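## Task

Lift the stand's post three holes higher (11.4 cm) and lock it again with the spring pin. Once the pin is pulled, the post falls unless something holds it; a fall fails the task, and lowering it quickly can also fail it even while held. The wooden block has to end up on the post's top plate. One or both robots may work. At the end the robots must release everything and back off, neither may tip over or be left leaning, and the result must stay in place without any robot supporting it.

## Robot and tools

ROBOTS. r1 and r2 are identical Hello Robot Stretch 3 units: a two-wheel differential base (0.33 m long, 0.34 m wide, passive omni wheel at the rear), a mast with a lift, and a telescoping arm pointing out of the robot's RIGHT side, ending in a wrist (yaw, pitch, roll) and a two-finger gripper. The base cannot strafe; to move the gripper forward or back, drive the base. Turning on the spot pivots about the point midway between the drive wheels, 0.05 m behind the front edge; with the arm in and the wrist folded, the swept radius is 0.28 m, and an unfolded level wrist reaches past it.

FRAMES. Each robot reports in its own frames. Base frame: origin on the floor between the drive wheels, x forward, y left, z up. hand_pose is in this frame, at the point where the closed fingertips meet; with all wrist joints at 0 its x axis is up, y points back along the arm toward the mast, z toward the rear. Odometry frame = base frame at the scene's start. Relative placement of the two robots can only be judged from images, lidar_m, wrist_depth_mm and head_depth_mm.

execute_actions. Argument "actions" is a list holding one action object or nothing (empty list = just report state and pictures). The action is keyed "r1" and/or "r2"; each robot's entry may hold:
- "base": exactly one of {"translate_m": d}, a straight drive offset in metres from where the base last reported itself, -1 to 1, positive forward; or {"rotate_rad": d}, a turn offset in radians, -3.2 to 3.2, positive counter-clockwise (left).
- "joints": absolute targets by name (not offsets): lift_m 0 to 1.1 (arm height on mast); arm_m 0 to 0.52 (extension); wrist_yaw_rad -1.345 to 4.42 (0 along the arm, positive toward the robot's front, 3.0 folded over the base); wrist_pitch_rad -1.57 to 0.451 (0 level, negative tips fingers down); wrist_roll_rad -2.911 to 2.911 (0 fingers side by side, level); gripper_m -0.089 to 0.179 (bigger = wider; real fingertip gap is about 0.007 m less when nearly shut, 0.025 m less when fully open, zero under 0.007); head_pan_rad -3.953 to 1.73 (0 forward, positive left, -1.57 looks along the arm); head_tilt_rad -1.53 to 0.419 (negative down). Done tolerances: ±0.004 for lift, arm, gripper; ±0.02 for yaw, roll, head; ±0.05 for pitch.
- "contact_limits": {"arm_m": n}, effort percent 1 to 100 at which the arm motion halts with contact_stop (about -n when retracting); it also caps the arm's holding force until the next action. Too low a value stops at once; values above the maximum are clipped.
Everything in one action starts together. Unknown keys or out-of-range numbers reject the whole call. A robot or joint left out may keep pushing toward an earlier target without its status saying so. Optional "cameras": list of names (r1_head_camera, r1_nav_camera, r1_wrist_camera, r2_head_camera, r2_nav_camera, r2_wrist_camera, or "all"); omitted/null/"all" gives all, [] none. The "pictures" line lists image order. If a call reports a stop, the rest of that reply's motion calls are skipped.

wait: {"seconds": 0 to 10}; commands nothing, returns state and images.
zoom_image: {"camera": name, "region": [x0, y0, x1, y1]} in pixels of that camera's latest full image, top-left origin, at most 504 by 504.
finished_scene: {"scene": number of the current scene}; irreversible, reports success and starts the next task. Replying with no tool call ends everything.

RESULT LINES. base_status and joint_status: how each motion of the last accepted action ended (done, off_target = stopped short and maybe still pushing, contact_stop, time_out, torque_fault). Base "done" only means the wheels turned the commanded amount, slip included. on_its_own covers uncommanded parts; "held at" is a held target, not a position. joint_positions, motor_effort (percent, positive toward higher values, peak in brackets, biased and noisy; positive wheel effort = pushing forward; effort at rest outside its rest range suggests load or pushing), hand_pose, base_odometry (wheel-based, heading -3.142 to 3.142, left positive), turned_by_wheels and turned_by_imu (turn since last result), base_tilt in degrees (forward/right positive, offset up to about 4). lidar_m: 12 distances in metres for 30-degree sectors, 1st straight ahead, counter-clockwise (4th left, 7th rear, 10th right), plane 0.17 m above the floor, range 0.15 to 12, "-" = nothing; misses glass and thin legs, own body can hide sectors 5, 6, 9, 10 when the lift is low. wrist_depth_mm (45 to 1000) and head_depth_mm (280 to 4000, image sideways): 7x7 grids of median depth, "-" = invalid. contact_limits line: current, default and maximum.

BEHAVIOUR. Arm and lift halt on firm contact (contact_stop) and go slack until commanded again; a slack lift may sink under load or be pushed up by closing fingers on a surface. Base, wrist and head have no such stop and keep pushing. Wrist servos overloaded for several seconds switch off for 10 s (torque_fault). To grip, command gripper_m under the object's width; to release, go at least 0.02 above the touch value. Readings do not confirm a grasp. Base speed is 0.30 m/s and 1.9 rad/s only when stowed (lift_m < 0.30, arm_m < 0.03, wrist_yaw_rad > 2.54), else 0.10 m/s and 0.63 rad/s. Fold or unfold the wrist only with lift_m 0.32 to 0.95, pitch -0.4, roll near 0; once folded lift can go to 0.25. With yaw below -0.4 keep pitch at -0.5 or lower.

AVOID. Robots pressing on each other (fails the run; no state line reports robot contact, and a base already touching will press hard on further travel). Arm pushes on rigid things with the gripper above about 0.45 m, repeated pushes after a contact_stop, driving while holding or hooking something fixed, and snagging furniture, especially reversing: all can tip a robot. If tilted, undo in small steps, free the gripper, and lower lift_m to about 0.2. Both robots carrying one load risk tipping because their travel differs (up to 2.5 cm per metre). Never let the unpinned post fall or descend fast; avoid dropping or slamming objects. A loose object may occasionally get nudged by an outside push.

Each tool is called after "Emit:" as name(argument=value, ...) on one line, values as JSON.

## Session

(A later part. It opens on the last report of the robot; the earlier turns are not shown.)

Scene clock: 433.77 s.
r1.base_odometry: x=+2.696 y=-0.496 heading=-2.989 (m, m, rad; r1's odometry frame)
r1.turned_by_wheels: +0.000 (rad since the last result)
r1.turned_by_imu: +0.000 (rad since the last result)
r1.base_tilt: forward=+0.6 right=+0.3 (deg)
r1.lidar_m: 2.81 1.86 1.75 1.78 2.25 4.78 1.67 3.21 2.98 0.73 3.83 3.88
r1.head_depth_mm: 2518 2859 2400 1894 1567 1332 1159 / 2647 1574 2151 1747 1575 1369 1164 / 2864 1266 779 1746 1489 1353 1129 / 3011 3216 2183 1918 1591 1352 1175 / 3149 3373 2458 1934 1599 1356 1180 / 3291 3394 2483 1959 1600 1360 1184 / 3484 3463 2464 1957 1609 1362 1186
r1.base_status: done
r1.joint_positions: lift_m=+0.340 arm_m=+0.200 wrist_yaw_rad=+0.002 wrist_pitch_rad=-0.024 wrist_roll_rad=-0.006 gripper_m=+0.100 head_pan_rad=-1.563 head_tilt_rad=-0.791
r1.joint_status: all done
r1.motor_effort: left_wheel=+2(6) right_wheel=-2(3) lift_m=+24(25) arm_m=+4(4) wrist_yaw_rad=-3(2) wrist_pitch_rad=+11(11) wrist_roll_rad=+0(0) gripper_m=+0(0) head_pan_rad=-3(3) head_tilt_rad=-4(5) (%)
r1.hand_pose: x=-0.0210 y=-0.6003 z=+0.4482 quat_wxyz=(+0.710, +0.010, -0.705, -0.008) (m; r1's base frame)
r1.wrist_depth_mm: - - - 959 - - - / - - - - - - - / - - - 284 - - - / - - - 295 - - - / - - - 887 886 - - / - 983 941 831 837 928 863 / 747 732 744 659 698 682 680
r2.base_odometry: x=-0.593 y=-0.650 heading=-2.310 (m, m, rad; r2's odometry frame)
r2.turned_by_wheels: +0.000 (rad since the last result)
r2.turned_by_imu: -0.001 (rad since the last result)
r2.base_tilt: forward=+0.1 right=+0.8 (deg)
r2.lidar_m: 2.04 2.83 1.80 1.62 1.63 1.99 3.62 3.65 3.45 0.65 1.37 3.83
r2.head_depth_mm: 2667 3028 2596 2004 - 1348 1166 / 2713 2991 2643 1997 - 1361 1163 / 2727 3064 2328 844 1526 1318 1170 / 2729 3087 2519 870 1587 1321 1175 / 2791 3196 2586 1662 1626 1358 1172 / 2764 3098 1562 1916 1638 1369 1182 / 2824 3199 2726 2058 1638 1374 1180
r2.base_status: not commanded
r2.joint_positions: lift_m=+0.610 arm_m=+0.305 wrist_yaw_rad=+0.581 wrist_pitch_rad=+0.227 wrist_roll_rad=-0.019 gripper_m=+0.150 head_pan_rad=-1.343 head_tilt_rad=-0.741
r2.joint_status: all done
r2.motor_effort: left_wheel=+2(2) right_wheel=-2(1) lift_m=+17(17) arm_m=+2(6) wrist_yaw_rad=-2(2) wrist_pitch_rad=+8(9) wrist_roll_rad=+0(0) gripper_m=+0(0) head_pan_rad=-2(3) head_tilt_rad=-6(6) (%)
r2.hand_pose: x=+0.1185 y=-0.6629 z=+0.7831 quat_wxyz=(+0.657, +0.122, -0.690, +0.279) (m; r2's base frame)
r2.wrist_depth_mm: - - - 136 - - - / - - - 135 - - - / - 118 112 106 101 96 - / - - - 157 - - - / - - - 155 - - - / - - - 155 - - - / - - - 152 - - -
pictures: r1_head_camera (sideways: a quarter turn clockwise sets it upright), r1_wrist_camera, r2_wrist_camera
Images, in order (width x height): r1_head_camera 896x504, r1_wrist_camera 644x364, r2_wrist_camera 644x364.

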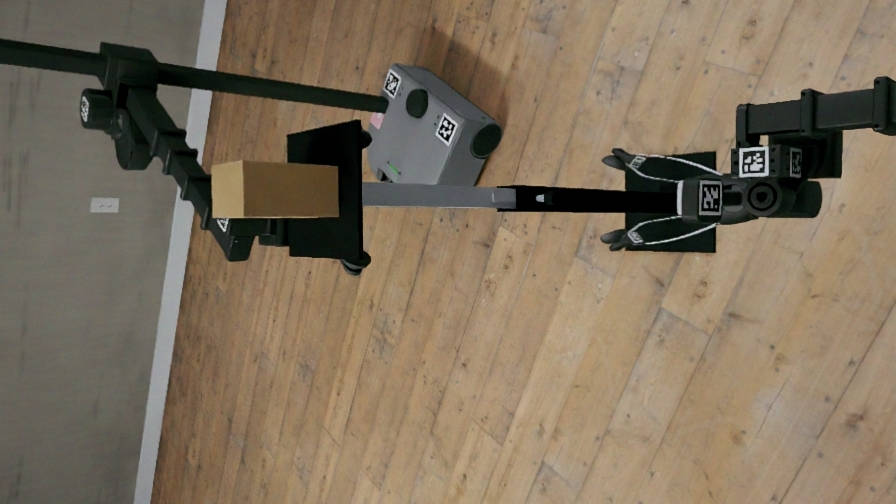

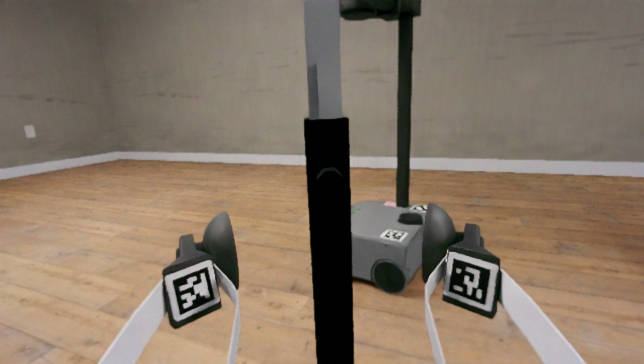

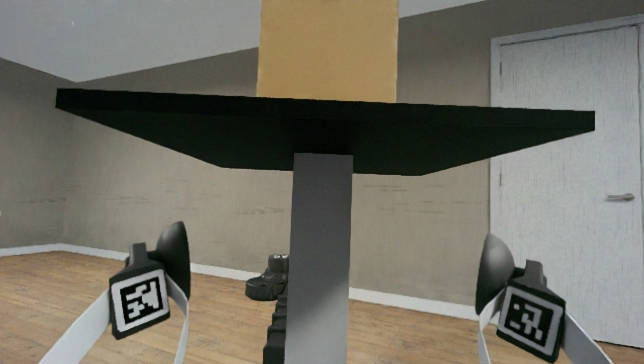

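Emit:
execute_actions(actions=[{"r1": {"joints": {"arm_m": 0.25, "lift_m": 0.348, "gripper_m": 0.07}}, "r2": {"joints": {"lift_m": 0.63, "gripper_m": 0.06}}}], cameras=["r1_wrist_camera", "r2_wrist_camera", "r2_head_camera"])

Scene clock: 459.77 s.
r1.base_odometry: x=+2.696 y=-0.496 heading=-2.989 (m, m, rad; r1's odometry frame)
r1.turned_by_wheels: +0.000 (rad since the last result)
r1.turned_by_imu: +0.000 (rad since the last result)
r1.base_tilt: forward=+0.6 right=+0.3 (deg)
r1.lidar_m: 2.80 1.87 1.75 1.78 2.25 4.78 1.67 3.21 2.97 0.73 3.85 3.89
r1.head_depth_mm: 2530 2892 2400 1898 1573 1335 1160 / 2618 2858 2170 1750 1584 1372 1192 / 2841 1215 779 1750 1469 - 1171 / 2991 3213 2186 1925 1589 1343 1171 / 3123 3376 2436 1928 1594 1361 1177 / 3311 3423 2477 1947 1603 1363 1181 / 3539 3441 2490 1951 1612 1364 1184
r1.base_status: not commanded
r1.joint_positions: lift_m=+0.348 arm_m=+0.250 wrist_yaw_rad=+0.002 wrist_pitch_rad=-0.024 wrist_roll_rad=-0.006 gripper_m=+0.070 head_pan_rad=-1.563 head_tilt_rad=-0.791
r1.joint_status: all done
r1.motor_effort: left_wheel=+2(2) right_wheel=-2(2) lift_m=+24(27) arm_m=+4(4) wrist_yaw_rad=-2(2) wrist_pitch_rad=+11(10) wrist_roll_rad=+0(0) gripper_m=+0(80) head_pan_rad=-3(3) head_tilt_rad=-5(5) (%)
r1.hand_pose: x=-0.0210 y=-0.6503 z=+0.4563 quat_wxyz=(+0.710, +0.009, -0.705, -0.008) (m; r1's base frame)
r1.wrist_depth_mm: - - - - - - - / - - - - - - - / - - - 254 - - - / - - - 240 - - - / - - - 252 952 - - / - - - 843 813 912 869 / 766 758 728 659 700 703 708
r2.base_odometry: x=-0.593 y=-0.650 heading=-2.310 (m, m, rad; r2's odometry frame)
r2.turned_by_wheels: +0.000 (rad since the last result)
r2.turned_by_imu: -0.001 (rad since the last result)
r2.base_tilt: forward=+0.0 right=+0.8 (deg)
r2.lidar_m: 2.03 2.82 1.79 1.62 1.63 1.98 3.61 3.63 3.44 0.65 1.37 3.83
r2.head_depth_mm: 2688 3022 2605 1991 - 1348 1163 / 2702 3088 2634 2004 - 1346 1164 / 2768 3098 2306 845 1533 1307 1171 / 2772 3064 2547 1178 1590 1322 1176 / 2767 3118 2540 1659 1632 1374 1175 / 2765 3058 1553 1914 1633 1365 1178 / 2801 3229 2698 2054 1638 1379 1177
r2.base_status: not commanded
r2.joint_positions: lift_m=+0.630 arm_m=+0.305 wrist_yaw_rad=+0.581 wrist_pitch_rad=+0.227 wrist_roll_rad=-0.019 gripper_m=+0.060 head_pan_rad=-1.343 head_tilt_rad=-0.741
r2.joint_status: all done
r2.motor_effort: left_wheel=+2(2) right_wheel=-1(1) lift_m=+26(27) arm_m=+2(2) wrist_yaw_rad=-2(1) wrist_pitch_rad=+8(8) wrist_roll_rad=+0(0) gripper_m=+0(91) head_pan_rad=-3(2) head_tilt_rad=-6(6) (%)
r2.hand_pose: x=+0.1185 y=-0.6629 z=+0.8026 quat_wxyz=(+0.657, +0.122, -0.690, +0.279) (m; r2's base frame)
r2.wrist_depth_mm: - - - 136 - - - / - - - 134 - - - / - - - 133 - - - / - 122 103 132 117 - - / - - - 156 - - - / - - - 154 - - - / - - - 153 - - -
pictures: r1_wrist_camera, r2_head_camera (sideways: a quarter turn clockwise sets it upright), r2_wrist_camera
Images, in order (width x height): r1_wrist_camera 644x364, r2_head_camera 896x504, r2_wrist_camera 644x364.

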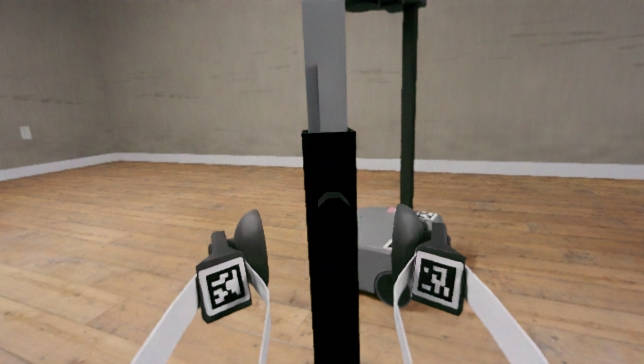

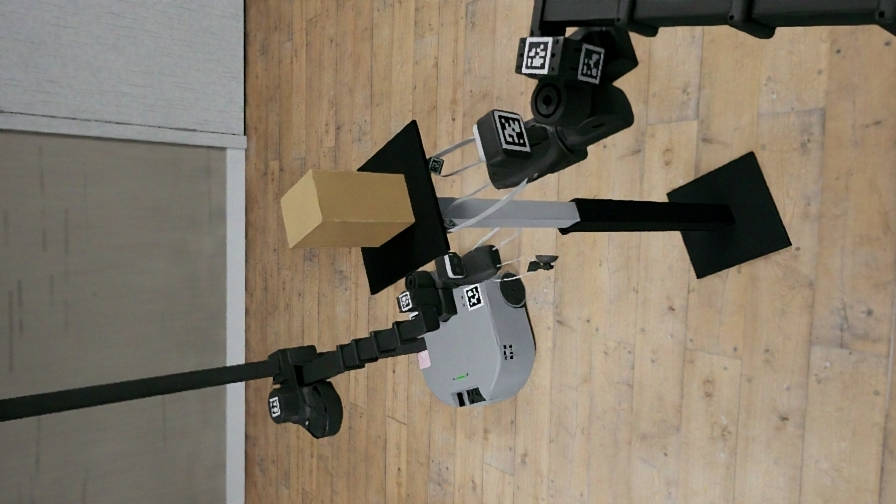

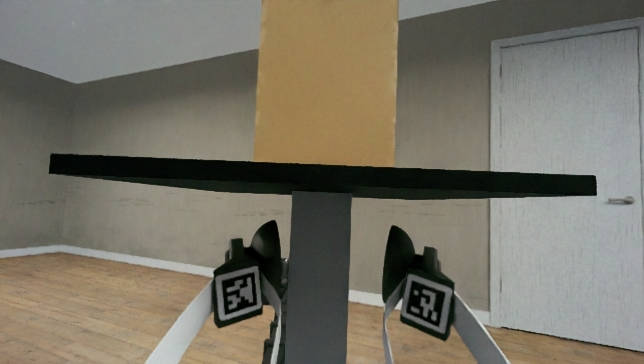

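Emit:
execute_actions(actions=[{"r1": {"joints": {"arm_m": 0.295}}, "r2": {"base": {"translate_m": 0.006}, "joints": {"lift_m": 0.638}}}], cameras=["r1_wrist_camera", "r2_wrist_camera", "r1_head_camera"])

Scene clock: 476.67 s.
r1.base_odometry: x=+2.696 y=-0.496 heading=-2.989 (m, m, rad; r1's odometry frame)
r1.turned_by_wheels: +0.000 (rad since the last result)
r1.turned_by_imu: +0.000 (rad since the last result)
r1.base_tilt: forward=+0.6 right=+0.3 (deg)
r1.lidar_m: 2.80 1.87 1.75 1.77 2.26 4.78 1.67 3.20 2.98 0.73 3.84 3.88
r1.head_depth_mm: 2533 2865 2401 1882 1573 1335 1163 / 2638 2941 1891 1755 1571 1366 1185 / 2839 1202 778 1752 1510 1269 1170 / 2984 3180 2186 1925 1585 1345 1176 / 3147 3354 2465 1938 1597 1350 1178 / 3321 3402 2460 1954 1600 1365 1181 / 3481 3439 2501 1954 1609 1368 1185
r1.base_status: not commanded
r1.joint_positions: lift_m=+0.348 arm_m=+0.295 wrist_yaw_rad=+0.002 wrist_pitch_rad=-0.024 wrist_roll_rad=-0.006 gripper_m=+0.070 head_pan_rad=-1.563 head_tilt_rad=-0.791
r1.joint_status: all done
r1.motor_effort: left_wheel=+2(3) right_wheel=-1(2) lift_m=+25(24) arm_m=+4(6) wrist_yaw_rad=-3(3) wrist_pitch_rad=+10(10) wrist_roll_rad=+0(0) gripper_m=-1(0) head_pan_rad=-3(4) head_tilt_rad=-5(5) (%)
r1.hand_pose: x=-0.0210 y=-0.6953 z=+0.4563 quat_wxyz=(+0.710, +0.009, -0.705, -0.008) (m; r1's base frame)
r1.wrist_depth_mm: - - - 184 - - - / - - - 189 - - - / - - - 192 - - - / - - - 195 - - - / - - - 201 - - - / - - - 212 788 928 871 / 766 752 741 223 719 710 707
r2.base_odometry: x=-0.597 y=-0.655 heading=-2.310 (m, m, rad; r2's odometry frame)
r2.turned_by_wheels: +0.000 (rad since the last result)
r2.turned_by_imu: -0.001 (rad since the last result)
r2.base_tilt: forward=+0.0 right=+0.8 (deg)
r2.lidar_m: 2.03 2.83 1.79 1.62 1.63 1.99 3.62 3.64 3.43 0.65 1.36 3.80
r2.head_depth_mm: 2698 3001 2637 1990 - 1352 1164 / 2716 3017 2637 1980 1502 1355 1165 / 2722 3093 722 765 1542 1317 1167 / 2770 3081 2548 1156 1584 1324 1176 / 2754 3171 2539 1666 1624 1372 1172 / 2762 3096 1587 1916 1642 1371 1177 / 2798 3190 2699 2032 1644 1371 1186
r2.base_status: done
r2.joint_positions: lift_m=+0.638 arm_m=+0.305 wrist_yaw_rad=+0.581 wrist_pitch_rad=+0.227 wrist_roll_rad=-0.019 gripper_m=+0.060 head_pan_rad=-1.343 head_tilt_rad=-0.741
r2.joint_status: all done
r2.motor_effort: left_wheel=+2(7) right_wheel=-2(3) lift_m=+26(26) arm_m=+3(2) wrist_yaw_rad=-1(1) wrist_pitch_rad=+8(8) wrist_roll_rad=+0(0) gripper_m=+0(0) head_pan_rad=-2(3) head_tilt_rad=-6(6) (%)
r2.hand_pose: x=+0.1185 y=-0.6629 z=+0.8106 quat_wxyz=(+0.657, +0.122, -0.690, +0.279) (m; r2's base frame)
r2.wrist_depth_mm: - - - 133 - - - / - - - 131 - - - / - - - 130 - - - / - - - 128 129 - - / - - - 153 - - - / - - - 151 - - - / - - - 149 - - -
pictures: r1_head_camera (sideways: a quarter turn clockwise sets it upright), r1_wrist_camera, r2_wrist_camera
Images, in order (width x height): r1_head_camera 896x504, r1_wrist_camera 644x364, r2_wrist_camera 644x364.

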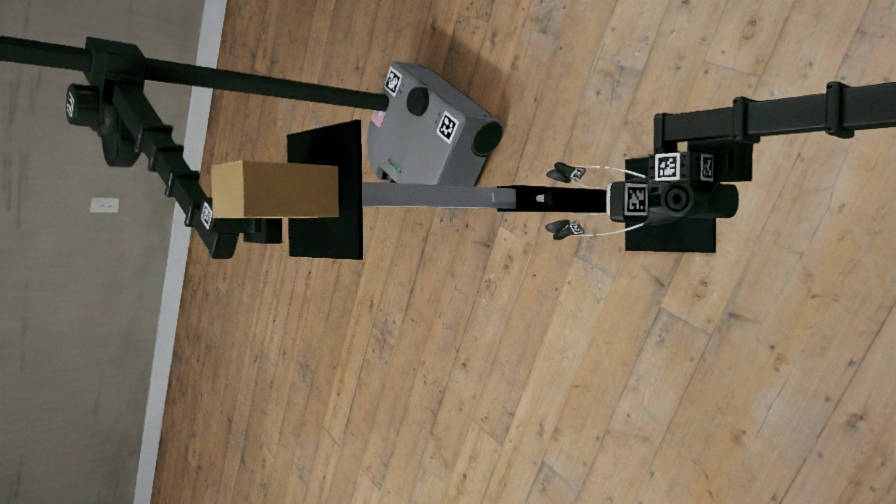

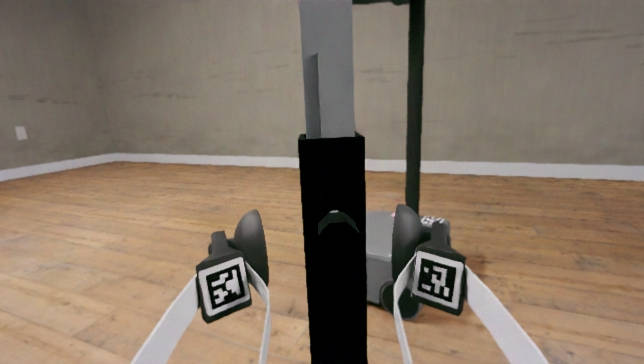

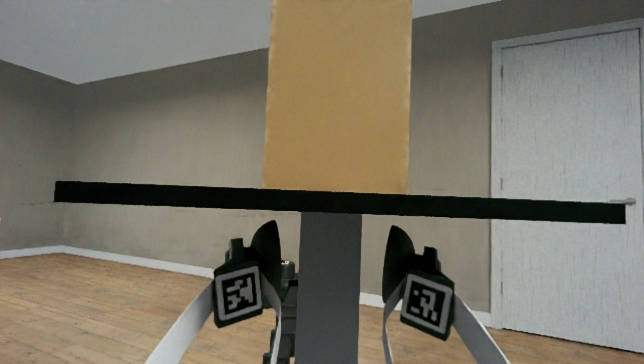

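Emit:
zoom_image(camera="r1_head_camera", region=[480, 130, 660, 270])

Emit:
zoom_image(camera="r1_wrist_camera", region=[220, 120, 460, 300])

Region (480, 130, 660, 270) of r1_head_camera's 896x504 image, scaled by 2.800, with more detail than that image has.

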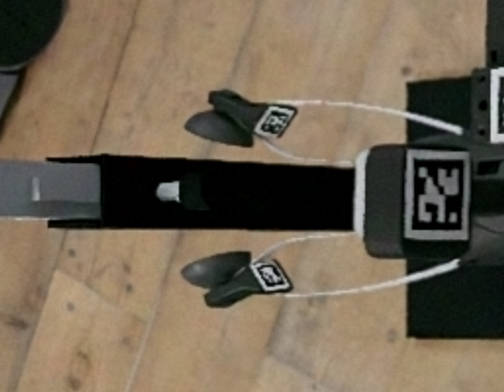

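Region (220, 120, 460, 300) of r1_wrist_camera's 644x364 image, scaled by 2.100; it fills the top 378 rows of this view, and the rest is white.

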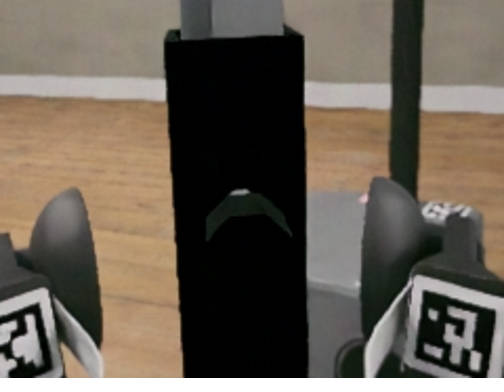

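Emit:
execute_actions(actions=[{"r1": {"base": {"translate_m": -0.003}, "joints": {"arm_m": 0.302}}, "r2": {"joints": {"gripper_m": 0.0}}}], cameras=["r2_wrist_camera"])

Emit:
execute_actions(actions=[{"r1": {"joints": {"gripper_m": -0.01}}}], cameras=["r1_wrist_camera", "r1_head_camera"])

Scene clock: 508.43 s.
r1.base_odometry: x=+2.699 y=-0.496 heading=-2.989 (m, m, rad; r1's odometry frame)
r1.turned_by_wheels: +0.000 (rad since the last result)
r1.turned_by_imu: +0.000 (rad since the last result)
r1.base_tilt: forward=+0.6 right=+0.3 (deg)
r1.lidar_m: 2.81 1.87 1.75 1.78 2.26 4.77 1.67 3.21 2.98 0.73 3.83 3.90
r1.head_depth_mm: 2530 2842 2384 1889 1570 1335 1162 / 2640 2927 2166 1749 1572 1358 1189 / 2842 1204 782 1717 1505 - 1170 / 3006 3191 2201 1922 1592 1338 1176 / 3147 3360 2459 1933 1598 1362 1179 / 3332 3408 2480 1944 1606 1366 1181 / 3493 3419 2490 1957 1609 1362 1183
r1.base_status: done
r1.joint_positions: lift_m=+0.348 arm_m=+0.302 wrist_yaw_rad=+0.002 wrist_pitch_rad=-0.024 wrist_roll_rad=-0.006 gripper_m=+0.070 head_pan_rad=-1.563 head_tilt_rad=-0.791
r1.joint_status: all done
r1.motor_effort: left_wheel=+2(3) right_wheel=-2(5) lift_m=+24(25) arm_m=+4(5) wrist_yaw_rad=-2(3) wrist_pitch_rad=+10(11) wrist_roll_rad=+0(0) gripper_m=+0(0) head_pan_rad=-3(3) head_tilt_rad=-5(5) (%)
r1.hand_pose: x=-0.0210 y=-0.7023 z=+0.4563 quat_wxyz=(+0.710, +0.009, -0.705, -0.008) (m; r1's base frame)
r1.wrist_depth_mm: - - - 177 - - - / - - - 183 - - - / - - - 187 - - - / - - - 186 - - - / - - - 193 987 - - / - - - 204 761 902 876 / 768 752 744 215 707 708 685
r2.base_odometry: x=-0.597 y=-0.655 heading=-2.309 (m, m, rad; r2's odometry frame)
r2.turned_by_wheels: +0.000 (rad since the last result)
r2.turned_by_imu: -0.001 (rad since the last result)
r2.base_tilt: forward=+0.0 right=+0.8 (deg)
r2.lidar_m: 2.03 2.82 1.79 1.62 1.63 2.00 3.61 3.63 3.43 0.65 1.36 3.84
r2.head_depth_mm: 2656 3033 2621 1988 - 1354 1159 / 2669 3018 2619 2017 1509 1349 1163 / 2719 3096 712 761 1543 1318 1171 / 2718 3096 2561 1154 1588 1326 1172 / 2774 3148 2582 1665 1627 1368 1177 / 2743 3121 1544 1927 1640 1376 1179 / 2852 3201 2753 2060 1637 1373 1185
r2.base_status: not commanded
r2.joint_positions: lift_m=+0.638 arm_m=+0.305 wrist_yaw_rad=+0.582 wrist_pitch_rad=+0.229 wrist_roll_rad=-0.019 gripper_m=+0.001 head_pan_rad=-1.343 head_tilt_rad=-0.741
r2.joint_status: all done
r2.motor_effort: left_wheel=+6(5) right_wheel=-7(7) lift_m=+26(26) arm_m=+0(2) wrist_yaw_rad=-3(4) wrist_pitch_rad=+9(9) wrist_roll_rad=+0(0) gripper_m=-17(95) head_pan_rad=-3(3) head_tilt_rad=-6(6) (%)
r2.hand_pose: x=+0.1188 y=-0.6629 z=+0.8113 quat_wxyz=(+0.657, +0.122, -0.690, +0.280) (m; r2's base frame)
r2.wrist_depth_mm: - - - 132 133 - - / - - - 131 - - - / - - - 128 - - - / - - - 127 128 - - / - - - 151 - - - / - - - 149 - - - / - - - 148 - - -
pictures: r2_wrist_camera
Images, in order (width x height): r2_wrist_camera 644x364.

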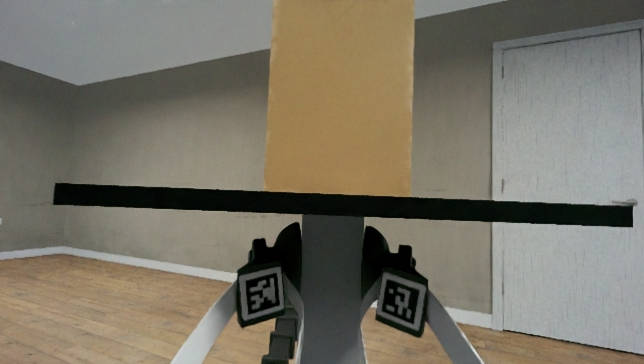

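Scene clock: 509.73 s.
r1.base_odometry: x=+2.699 y=-0.496 heading=-2.989 (m, m, rad; r1's odometry frame)
r1.turned_by_wheels: +0.000 (rad since the last result)
r1.turned_by_imu: +0.000 (rad since the last result)
r1.base_tilt: forward=+0.6 right=+0.2 (deg)
r1.lidar_m: 2.81 1.87 1.75 1.77 2.26 4.79 1.67 3.21 2.98 0.73 3.85 3.89
r1.head_depth_mm: 2507 2874 2392 1880 1565 1335 1165 / 2652 2942 2174 1751 1572 1353 1188 / 2811 1206 781 1722 1547 - 1172 / 2995 3174 2208 1924 1581 1340 1177 / 3135 3352 2452 1948 1596 1361 1178 / 3338 3395 2459 1937 1608 1361 1184 / 3490 3423 2496 1949 1600 1368 1192
r1.base_status: not commanded
r1.joint_positions: lift_m=+0.348 arm_m=+0.302 wrist_yaw_rad=-0.003 wrist_pitch_rad=-0.024 wrist_roll_rad=-0.006 gripper_m=-0.009 head_pan_rad=-1.563 head_tilt_rad=-0.791
r1.joint_status: all done
r1.motor_effort: left_wheel=+1(2) right_wheel=+0(2) lift_m=+25(24) arm_m=+3(4) wrist_yaw_rad=+3(4) wrist_pitch_rad=+10(10) wrist_roll_rad=+0(0) gripper_m=-13(85) head_pan_rad=-3(3) head_tilt_rad=-5(5) (%)
r1.hand_pose: x=-0.0222 y=-0.7023 z=+0.4563 quat_wxyz=(+0.709, +0.008, -0.705, -0.010) (m; r1's base frame)
r1.wrist_depth_mm: - - - 177 - - - / - - - 183 - - - / - - - 189 - - - / - - - 188 - - - / - - - 161 945 - - / - 967 936 203 895 875 897 / 759 743 742 212 731 718 692
r2.base_odometry: x=-0.597 y=-0.655 heading=-2.309 (m, m, rad; r2's odometry frame)
r2.turned_by_wheels: +0.000 (rad since the last result)
r2.turned_by_imu: +0.000 (rad since the last result)
r2.base_tilt: forward=+0.1 right=+0.8 (deg)
r2.lidar_m: 2.03 2.83 1.80 1.62 1.63 1.99 3.62 3.63 3.43 0.64 1.37 3.82
r2.head_depth_mm: 2677 3045 2586 1993 - 1353 1156 / 2652 3022 2621 1998 1506 1351 1171 / 2774 3105 714 763 1531 1328 1166 / 2740 3115 2527 1148 1576 1319 1180 / 2788 3155 2581 1691 1627 1360 1177 / 2729 3097 1550 1905 1651 1366 1172 / 2799 3190 2710 2039 1660 1375 1180
r2.base_status: not commanded
r2.joint_positions: lift_m=+0.638 arm_m=+0.305 wrist_yaw_rad=+0.582 wrist_pitch_rad=+0.229 wrist_roll_rad=-0.019 gripper_m=+0.001 head_pan_rad=-1.343 head_tilt_rad=-0.741
r2.joint_status: not commanded
r2.motor_effort: left_wheel=+6(6) right_wheel=-7(7) lift_m=+26(26) arm_m=+0(0) wrist_yaw_rad=-2(3) wrist_pitch_rad=+7(7) wrist_roll_rad=+0(0) gripper_m=-16(16) head_pan_rad=-2(3) head_tilt_rad=-6(6) (%)
r2.hand_pose: x=+0.1188 y=-0.6629 z=+0.8113 quat_wxyz=(+0.657, +0.122, -0.690, +0.280) (m; r2's base frame)
r2.wrist_depth_mm: - - - 131 133 - - / - - - 130 - - - / - - - 129 - - - / - - - 127 128 - - / - - - 151 - - - / - - - 149 - - - / - - - 148 - - -
pictures: r1_head_camera (sideways: a quarter turn clockwise sets it upright), r1_wrist_camera
Images, in order (width x height): r1_head_camera 896x504, r1_wrist_camera 644x364.

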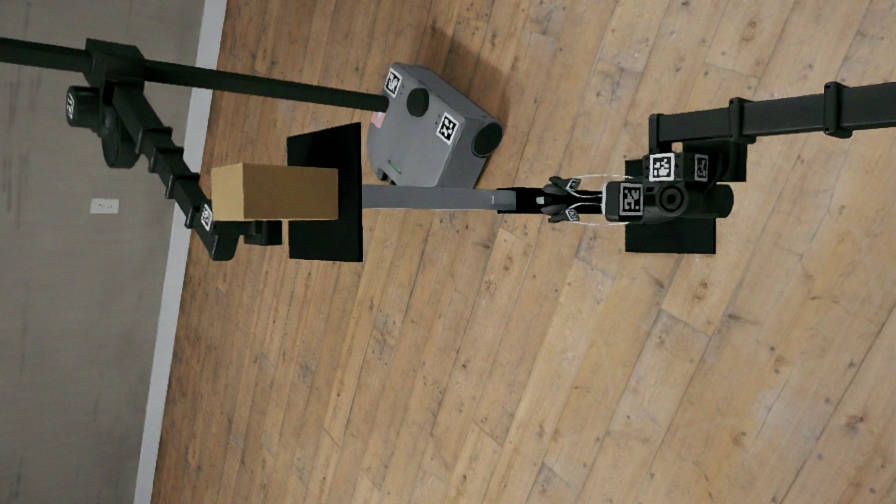

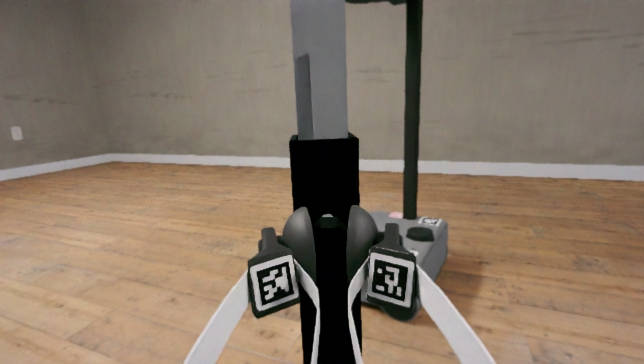

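Emit:
execute_actions(actions=[{"r1": {"joints": {"gripper_m": -0.03}}, "r2": {"joints": {"gripper_m": -0.035, "lift_m": 0.643}}}], cameras=["r2_wrist_camera", "r1_wrist_camera"])

Scene clock: 516.30 s.
r1.base_odometry: x=+2.699 y=-0.496 heading=-2.989 (m, m, rad; r1's odometry frame)
r1.turned_by_wheels: +0.000 (rad since the last result)
r1.turned_by_imu: +0.000 (rad since the last result)
r1.base_tilt: forward=+0.6 right=+0.3 (deg)
r1.lidar_m: 2.81 1.87 1.75 1.78 2.26 4.79 1.67 3.21 2.98 0.73 3.84 3.91
r1.head_depth_mm: 2519 2890 2394 1886 1567 1337 1162 / 2633 2951 2157 1747 1580 1356 1191 / 2806 1202 780 1713 1543 - 1171 / 3006 3199 2199 1925 1582 1345 1175 / 3121 3362 2456 1928 1595 1358 1179 / 3335 3406 2473 1950 1609 1360 1183 / 3496 3414 2504 1940 1607 1368 1189
r1.base_status: not commanded
r1.joint_positions: lift_m=+0.348 arm_m=+0.302 wrist_yaw_rad=-0.003 wrist_pitch_rad=-0.024 wrist_roll_rad=-0.006 gripper_m=-0.029 head_pan_rad=-1.563 head_tilt_rad=-0.791
r1.joint_status: all done
r1.motor_effort: left_wheel=+2(1) right_wheel=+0(0) lift_m=+24(24) arm_m=+3(3) wrist_yaw_rad=+5(3) wrist_pitch_rad=+11(10) wrist_roll_rad=+0(0) gripper_m=-19(85) head_pan_rad=-3(3) head_tilt_rad=-5(5) (%)
r1.hand_pose: x=-0.0222 y=-0.7023 z=+0.4563 quat_wxyz=(+0.709, +0.008, -0.705, -0.010) (m; r1's base frame)
r1.wrist_depth_mm: - - - 177 - - - / - - - 184 - - - / - - - 188 - - - / - - - 189 - - - / - - - 161 972 - - / - 992 965 203 917 901 869 / 744 737 736 211 698 715 699
r2.base_odometry: x=-0.597 y=-0.655 heading=-2.309 (m, m, rad; r2's odometry frame)
r2.turned_by_wheels: +0.000 (rad since the last result)
r2.turned_by_imu: -0.001 (rad since the last result)
r2.base_tilt: forward=+0.0 right=+0.8 (deg)
r2.lidar_m: 2.02 2.82 1.79 1.63 1.63 2.00 3.60 3.64 3.43 0.64 1.37 3.82
r2.head_depth_mm: 2649 3038 2572 1987 - 1349 1164 / 2682 3022 2640 1986 1491 1359 1164 / 2774 3065 712 764 1538 1316 1171 / 2750 3165 2569 1158 1574 1321 1172 / 2781 3096 2581 1668 1633 1359 1175 / 2760 3085 1554 1916 1643 1372 1176 / 2805 3204 2687 2058 1652 1380 1180
r2.base_status: not commanded
r2.joint_positions: lift_m=+0.643 arm_m=+0.305 wrist_yaw_rad=+0.582 wrist_pitch_rad=+0.213 wrist_roll_rad=-0.019 gripper_m=-0.033 head_pan_rad=-1.343 head_tilt_rad=-0.741
r2.joint_status: all done
r2.motor_effort: left_wheel=+8(9) right_wheel=-12(12) lift_m=+27(28) arm_m=-2(2) wrist_yaw_rad=-3(3) wrist_pitch_rad=+13(13) wrist_roll_rad=+0(0) gripper_m=-30(100) head_pan_rad=-3(3) head_tilt_rad=-6(6) (%)
r2.hand_pose: x=+0.1191 y=-0.6636 z=+0.8121 quat_wxyz=(+0.659, +0.127, -0.689, +0.275) (m; r2's base frame)
r2.wrist_depth_mm: - - - 128 129 - - / - - - 127 128 - - / - - - 126 - - - / - - - 125 - - - / - - - 148 - - - / - - - 147 - - - / - - - 147 - - -
pictures: r1_wrist_camera, r2_wrist_camera
Images, in order (width x height): r1_wrist_camera 644x364, r2_wrist_camera 644x364.

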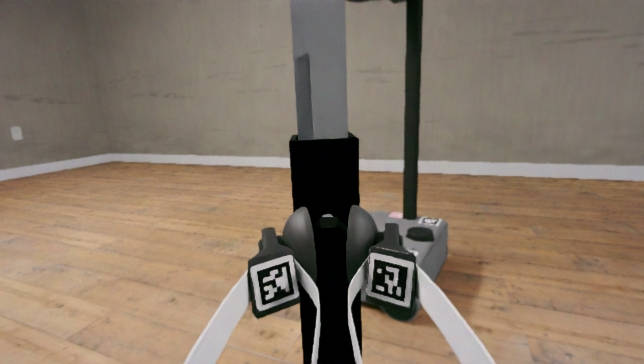

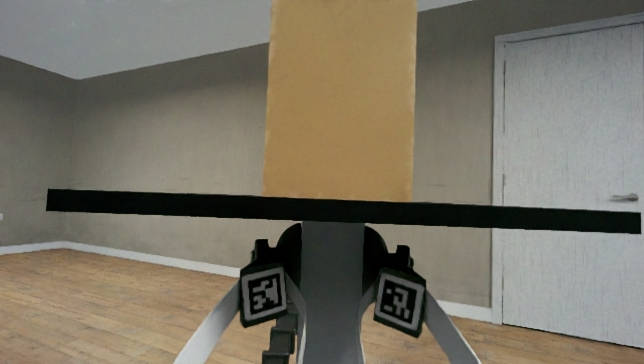

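Emit:
execute_actions(actions=[{"r2": {"joints": {"lift_m": 0.653}}}], cameras=["r2_wrist_camera", "r1_wrist_camera"])

Scene clock: 524.40 s.
r1.base_odometry: x=+2.699 y=-0.496 heading=-2.989 (m, m, rad; r1's odometry frame)
r1.turned_by_wheels: +0.000 (rad since the last result)
r1.turned_by_imu: +0.000 (rad since the last result)
r1.base_tilt: forward=+0.6 right=+0.3 (deg)
r1.lidar_m: 2.81 1.86 1.75 1.78 2.25 4.76 1.67 3.21 2.98 0.73 3.82 3.89
r1.head_depth_mm: 2518 2860 2395 1898 1567 1337 1162 / 2566 2956 2166 1751 1573 1356 1189 / 2806 1181 779 1721 1540 - 1171 / 3002 3172 2198 1930 1587 1342 1172 / 3145 3386 2463 1935 1596 1358 1180 / 3289 3388 2469 1953 1609 1360 1185 / 3498 3452 2497 1960 1617 1364 1186
r1.base_status: not commanded
r1.joint_positions: lift_m=+0.348 arm_m=+0.302 wrist_yaw_rad=-0.003 wrist_pitch_rad=-0.024 wrist_roll_rad=-0.006 gripper_m=-0.029 head_pan_rad=-1.563 head_tilt_rad=-0.791
r1.joint_status: not commanded
r1.motor_effort: left_wheel=+2(1) right_wheel=+0(0) lift_m=+24(25) arm_m=+3(3) wrist_yaw_rad=+3(4) wrist_pitch_rad=+11(10) wrist_roll_rad=+0(0) gripper_m=-19(19) head_pan_rad=-3(3) head_tilt_rad=-5(5) (%)
r1.hand_pose: x=-0.0222 y=-0.7023 z=+0.4563 quat_wxyz=(+0.709, +0.008, -0.705, -0.010) (m; r1's base frame)
r1.wrist_depth_mm: - - - 177 - - - / - - - 184 - - - / - - - 187 - - - / - - - 188 - - - / - - - 161 983 - - / - 953 972 203 910 872 883 / 754 739 742 213 706 707 705
r2.base_odometry: x=-0.597 y=-0.655 heading=-2.309 (m, m, rad; r2's odometry frame)
r2.turned_by_wheels: +0.000 (rad since the last result)
r2.turned_by_imu: -0.002 (rad since the last result)
r2.base_tilt: forward=+0.0 right=+0.8 (deg)
r2.lidar_m: 2.03 2.83 1.79 1.62 1.63 2.00 3.62 3.64 3.44 0.65 1.36 3.82
r2.head_depth_mm: 2662 3052 2598 1985 - 1353 1166 / 2713 3067 2619 2007 - 1353 1169 / 2709 3103 711 763 1539 1320 1170 / 2760 3181 2564 1153 1589 1319 1169 / 2797 3184 2562 1677 1634 1369 1175 / 2739 3118 1543 1897 1637 1370 1178 / 2798 3163 2718 2037 1643 1370 1179
r2.base_status: not commanded
r2.joint_positions: lift_m=+0.653 arm_m=+0.305 wrist_yaw_rad=+0.582 wrist_pitch_rad=+0.179 wrist_roll_rad=-0.019 gripper_m=-0.014 head_pan_rad=-1.343 head_tilt_rad=-0.741
r2.joint_status: all done
r2.on_its_own: gripper_m is held at -0.015, not at your -0.035, by its stall guard, which is not easing now
r2.motor_effort: left_wheel=+8(8) right_wheel=-9(11) lift_m=+30(29) arm_m=-2(1) wrist_yaw_rad=-2(3) wrist_pitch_rad=+25(25) wrist_roll_rad=+0(0) gripper_m=-21(22) head_pan_rad=-2(3) head_tilt_rad=-6(6) (%)
r2.hand_pose: x=+0.1196 y=-0.6644 z=+0.8132 quat_wxyz=(+0.663, +0.139, -0.686, +0.264) (m; r2's base frame)
r2.wrist_depth_mm: - - - 125 125 - - / - - - 123 124 - - / - - - 124 123 - - / - - - 124 170 - - / - - - 83 84 101 - / - - - 148 - - - / - - - 148 - - -
pictures: r1_wrist_camera, r2_wrist_camera
Images, in order (width x height): r1_wrist_camera 644x364, r2_wrist_camera 644x364.

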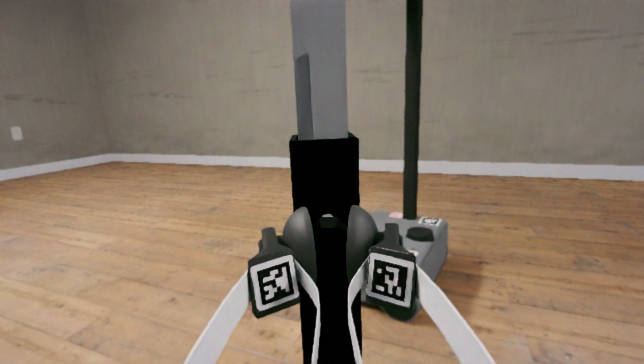

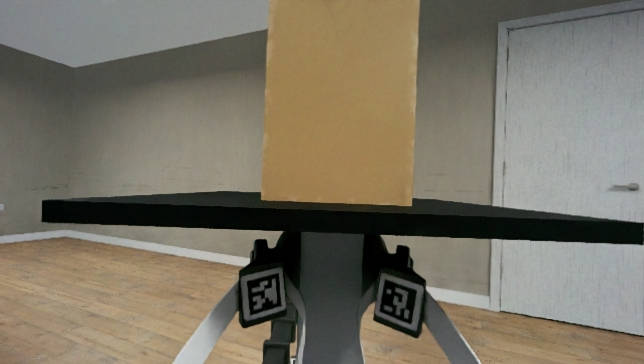

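Emit:
execute_actions(actions=[{"r2": {"joints": {"lift_m": 0.662}}}], cameras=["r1_wrist_camera"])

Scene clock: 543.83 s.
r1.base_odometry: x=+2.699 y=-0.496 heading=-2.989 (m, m, rad; r1's odometry frame)
r1.turned_by_wheels: +0.000 (rad since the last result)
r1.turned_by_imu: +0.000 (rad since the last result)
r1.base_tilt: forward=+0.6 right=+0.3 (deg)
r1.lidar_m: 2.81 1.87 1.75 1.77 2.26 4.80 1.67 3.22 2.98 0.73 3.82 3.90
r1.head_depth_mm: 2517 2855 2389 1891 1568 1336 1165 / 2586 2971 2166 1749 1577 1357 1188 / 2812 1162 780 1723 1538 - 1174 / 2991 3193 2182 1923 1595 1348 1174 / 3149 3380 2467 1933 1592 1359 1180 / 3305 3421 2468 1943 1609 1361 1182 / 3524 3419 2475 1950 1611 1367 1186
r1.base_status: not commanded
r1.joint_positions: lift_m=+0.348 arm_m=+0.302 wrist_yaw_rad=-0.003 wrist_pitch_rad=-0.024 wrist_roll_rad=-0.006 gripper_m=-0.029 head_pan_rad=-1.563 head_tilt_rad=-0.791
r1.joint_status: not commanded
r1.motor_effort: left_wheel=+1(1) right_wheel=+0(0) lift_m=+24(25) arm_m=+3(3) wrist_yaw_rad=+4(4) wrist_pitch_rad=+10(10) wrist_roll_rad=+0(0) gripper_m=-19(19) head_pan_rad=-3(3) head_tilt_rad=-5(5) (%)
r1.hand_pose: x=-0.0222 y=-0.7023 z=+0.4563 quat_wxyz=(+0.709, +0.008, -0.705, -0.010) (m; r1's base frame)
r1.wrist_depth_mm: - - - 177 - - - / - - - 184 - - - / - - - 189 - - - / - - - 188 - - - / - - - 161 938 - - / - 971 946 203 900 864 873 / 771 763 733 214 718 709 698
r2.base_odometry: x=-0.597 y=-0.655 heading=-2.309 (m, m, rad; r2's odometry frame)
r2.turned_by_wheels: +0.000 (rad since the last result)
r2.turned_by_imu: -0.001 (rad since the last result)
r2.base_tilt: forward=+0.0 right=+0.8 (deg)
r2.lidar_m: 2.03 2.83 1.79 1.62 1.63 2.00 3.61 3.66 3.44 0.65 1.37 3.81
r2.head_depth_mm: 2676 3021 2618 2016 - 1354 1162 / 2676 3040 2662 1993 1509 1346 1164 / 2748 3071 713 765 1531 1318 1171 / 2734 3172 2554 1155 1582 1316 1170 / 2740 3144 2569 1668 1621 1370 1177 / 2692 3104 1534 1917 1632 1366 1179 / 2818 3201 2716 2048 1658 1364 1184
r2.base_status: not commanded
r2.joint_positions: lift_m=+0.661 arm_m=+0.305 wrist_yaw_rad=+0.582 wrist_pitch_rad=+0.148 wrist_roll_rad=-0.019 gripper_m=-0.014 head_pan_rad=-1.343 head_tilt_rad=-0.741
r2.joint_status: all done
r2.on_its_own: gripper_m is held at -0.015, not at your -0.035, by its stall guard, which is not easing now; wrist_pitch_rad is at rest, and its effort (+35) is outside its rest range (-20 to +32)
r2.motor_effort: left_wheel=+7(8) right_wheel=-8(9) lift_m=+31(34) arm_m=-2(2) wrist_yaw_rad=-3(3) wrist_pitch_rad=+35(36) wrist_roll_rad=+0(0) gripper_m=-21(21) head_pan_rad=-3(2) head_tilt_rad=-7(6) (%)
r2.hand_pose: x=+0.1199 y=-0.6649 z=+0.8141 quat_wxyz=(+0.667, +0.150, -0.684, +0.254) (m; r2's base frame)
r2.wrist_depth_mm: - - - 121 121 - - / - - - 121 122 - - / - - - 121 122 - - / - - - 122 159 - - / - 83 89 95 82 90 97 / - - - 148 - - - / - - - 148 - - -
pictures: r1_wrist_camera
Images, in order (width x height): r1_wrist_camera 644x364.

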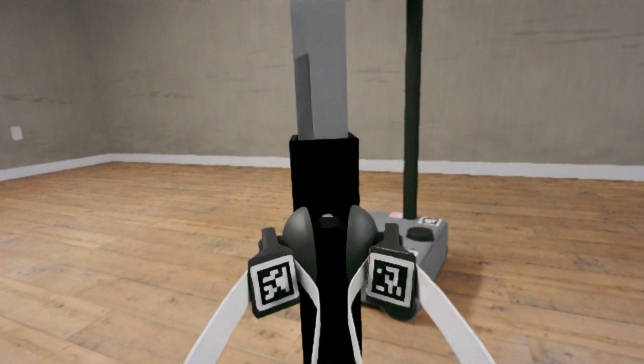

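Emit:
execute_actions(actions=[{"r2": {"joints": {"lift_m": 0.672}}}], cameras=["r1_wrist_camera"])

Emit:
execute_actions(actions=[{"r2": {"joints": {"lift_m": 0.645}}}], cameras=["r1_wrist_camera"])

Scene clock: 588.03 s.
r1.base_odometry: x=+2.699 y=-0.496 heading=-2.989 (m, m, rad; r1's odometry frame)
r1.turned_by_wheels: +0.000 (rad since the last result)
r1.turned_by_imu: +0.000 (rad since the last result)
r1.base_tilt: forward=+0.6 right=+0.3 (deg)
r1.lidar_m: 2.81 1.86 1.76 1.78 2.26 4.77 1.67 3.22 2.99 0.73 3.84 3.90
r1.head_depth_mm: 2510 2861 2393 1888 1574 1337 1160 / 2581 2992 2167 1752 1578 1353 1185 / 2846 1141 780 1725 1544 - 1172 / 2996 3139 2256 1936 1593 1343 1175 / 3135 3378 2452 1932 1598 1357 1180 / 3318 3424 2474 1942 1602 1361 1183 / 3523 3452 2503 1961 1605 1367 1184
r1.base_status: not commanded
r1.joint_positions: lift_m=+0.348 arm_m=+0.302 wrist_yaw_rad=-0.003 wrist_pitch_rad=-0.024 wrist_roll_rad=-0.006 gripper_m=-0.029 head_pan_rad=-1.563 head_tilt_rad=-0.791
r1.joint_status: not commanded
r1.motor_effort: left_wheel=+1(1) right_wheel=+0(1) lift_m=+24(24) arm_m=+3(3) wrist_yaw_rad=+3(3) wrist_pitch_rad=+10(10) wrist_roll_rad=+0(0) gripper_m=-19(19) head_pan_rad=-3(3) head_tilt_rad=-5(5) (%)
r1.hand_pose: x=-0.0222 y=-0.7023 z=+0.4563 quat_wxyz=(+0.709, +0.008, -0.705, -0.010) (m; r1's base frame)
r1.wrist_depth_mm: - - - 176 - - - / - - - 183 - - - / - - - 188 - - - / - - - 188 - - - / - - - 161 983 - - / - 988 966 204 915 904 883 / 756 747 730 212 727 709 693
r2.base_odometry: x=-0.597 y=-0.655 heading=-2.309 (m, m, rad; r2's odometry frame)
r2.turned_by_wheels: +0.000 (rad since the last result)
r2.turned_by_imu: -0.001 (rad since the last result)
r2.base_tilt: forward=+0.1 right=+0.8 (deg)
r2.lidar_m: 2.03 2.82 1.79 1.62 1.64 1.99 3.62 3.66 3.46 0.65 1.37 3.81
r2.head_depth_mm: 2713 3022 2608 2059 - 1353 1164 / 2726 3020 2610 2011 1528 1362 1166 / 2764 3089 714 757 1530 1316 1169 / 2743 3116 2547 1166 1583 1328 1178 / 2787 3134 2567 1685 1646 1368 1181 / 2695 3106 1540 1906 1631 1364 1176 / 2865 3157 2662 2035 1654 1374 1181
r2.base_status: not commanded
r2.joint_positions: lift_m=+0.671 arm_m=+0.305 wrist_yaw_rad=+0.582 wrist_pitch_rad=+0.120 wrist_roll_rad=-0.019 gripper_m=-0.014 head_pan_rad=-1.343 head_tilt_rad=-0.741
r2.joint_status: all done
r2.on_its_own: gripper_m is held at -0.015, not at your -0.035, by its stall guard, which is not easing now; wrist_pitch_rad is at rest, and its effort (+45) is outside its rest range (-20 to +32)
r2.motor_effort: left_wheel=+6(7) right_wheel=-7(8) lift_m=+33(34) arm_m=-2(1) wrist_yaw_rad=-3(3) wrist_pitch_rad=+45(47) wrist_roll_rad=+0(0) gripper_m=-22(21) head_pan_rad=-2(2) head_tilt_rad=-6(6) (%)
r2.hand_pose: x=+0.1201 y=-0.6651 z=+0.8168 quat_wxyz=(+0.671, +0.160, -0.682, +0.245) (m; r2's base frame)
r2.wrist_depth_mm: - - - 118 118 - - / - - - 119 120 - - / - - - 119 120 - - / - - - 121 121 - - / - 81 85 90 82 85 91 / - - - 149 - - - / - - - 150 - - -
pictures: r1_wrist_camera
Images, in order (width x height): r1_wrist_camera 644x364.

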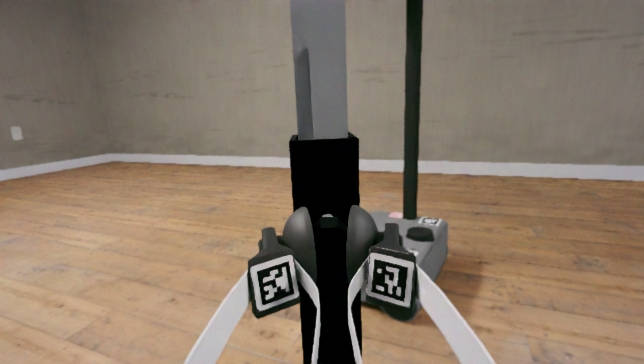

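Scene clock: 589.07 s.
r1.base_odometry: x=+2.699 y=-0.496 heading=-2.989 (m, m, rad; r1's odometry frame)
r1.turned_by_wheels: +0.000 (rad since the last result)
r1.turned_by_imu: +0.000 (rad since the last result)
r1.base_tilt: forward=+0.6 right=+0.2 (deg)
r1.lidar_m: 2.80 1.86 1.76 1.78 2.27 4.79 1.66 3.20 2.98 0.73 3.85 3.90
r1.head_depth_mm: 2524 2867 2385 1891 1569 1337 1163 / 2555 2945 2168 1755 1582 1354 1186 / 2839 1203 781 1726 1542 - 1173 / 2995 3187 2185 1927 1592 1342 1175 / 3159 3348 2451 1935 1599 1359 1180 / 3326 3398 2454 1947 1604 1359 1184 / 3446 3426 2489 1954 1613 1361 1188
r1.base_status: not commanded
r1.joint_positions: lift_m=+0.348 arm_m=+0.302 wrist_yaw_rad=-0.003 wrist_pitch_rad=-0.024 wrist_roll_rad=-0.006 gripper_m=-0.029 head_pan_rad=-1.563 head_tilt_rad=-0.791
r1.joint_status: not commanded
r1.motor_effort: left_wheel=+2(2) right_wheel=+0(0) lift_m=+24(24) arm_m=+3(3) wrist_yaw_rad=+4(3) wrist_pitch_rad=+10(10) wrist_roll_rad=+0(0) gripper_m=-20(19) head_pan_rad=-3(3) head_tilt_rad=-5(5) (%)
r1.hand_pose: x=-0.0222 y=-0.7023 z=+0.4563 quat_wxyz=(+0.709, +0.008, -0.705, -0.010) (m; r1's base frame)
r1.wrist_depth_mm: - - - 176 - - - / - - - 183 - - - / - - - 189 - - - / - - - 186 - - - / - - - 161 961 - - / - 975 961 205 891 898 883 / 775 763 730 212 684 701 701
r2.base_odometry: x=-0.597 y=-0.655 heading=-2.309 (m, m, rad; r2's odometry frame)
r2.turned_by_wheels: +0.000 (rad since the last result)
r2.turned_by_imu: +0.000 (rad since the last result)
r2.base_tilt: forward=+0.0 right=+0.8 (deg)
r2.lidar_m: 2.03 2.83 1.79 1.62 1.63 2.00 3.63 3.65 3.47 0.65 1.36 3.82
r2.head_depth_mm: 2705 3019 2615 1964 - 1343 1163 / 2699 3037 2626 1994 - 1354 1161 / 2737 3063 712 764 1527 1313 1169 / 2741 3102 2552 1154 1589 1323 1174 / 2793 3191 2561 1677 1640 1371 1173 / 2739 3082 1563 1895 1643 1368 1183 / 2817 3208 2691 2051 1648 1384 1186
r2.base_status: not commanded
r2.joint_positions: lift_m=+0.645 arm_m=+0.305 wrist_yaw_rad=+0.582 wrist_pitch_rad=+0.203 wrist_roll_rad=-0.019 gripper_m=-0.014 head_pan_rad=-1.343 head_tilt_rad=-0.741
r2.joint_status: all done
r2.on_its_own: gripper_m is held at -0.015, not at your -0.035, by its stall guard, which is not easing now
r2.motor_effort: left_wheel=+6(6) right_wheel=-7(7) lift_m=+17(31) arm_m=-2(1) wrist_yaw_rad=-3(3) wrist_pitch_rad=+16(45) wrist_roll_rad=+0(0) gripper_m=-21(21) head_pan_rad=-3(3) head_tilt_rad=-6(6) (%)
r2.hand_pose: x=+0.1193 y=-0.6639 z=+0.8119 quat_wxyz=(+0.660, +0.131, -0.688, +0.272) (m; r2's base frame)
r2.wrist_depth_mm: - - - 127 128 - - / - - - 127 127 - - / - - - 126 - - - / - - - 125 165 - - / - - - 148 - - 89 / - - - 148 - - - / - - - 147 - - -
pictures: r1_wrist_camera
Images, in order (width x height): r1_wrist_camera 644x364.

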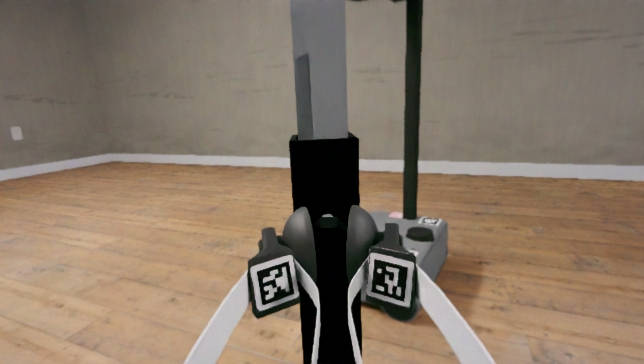

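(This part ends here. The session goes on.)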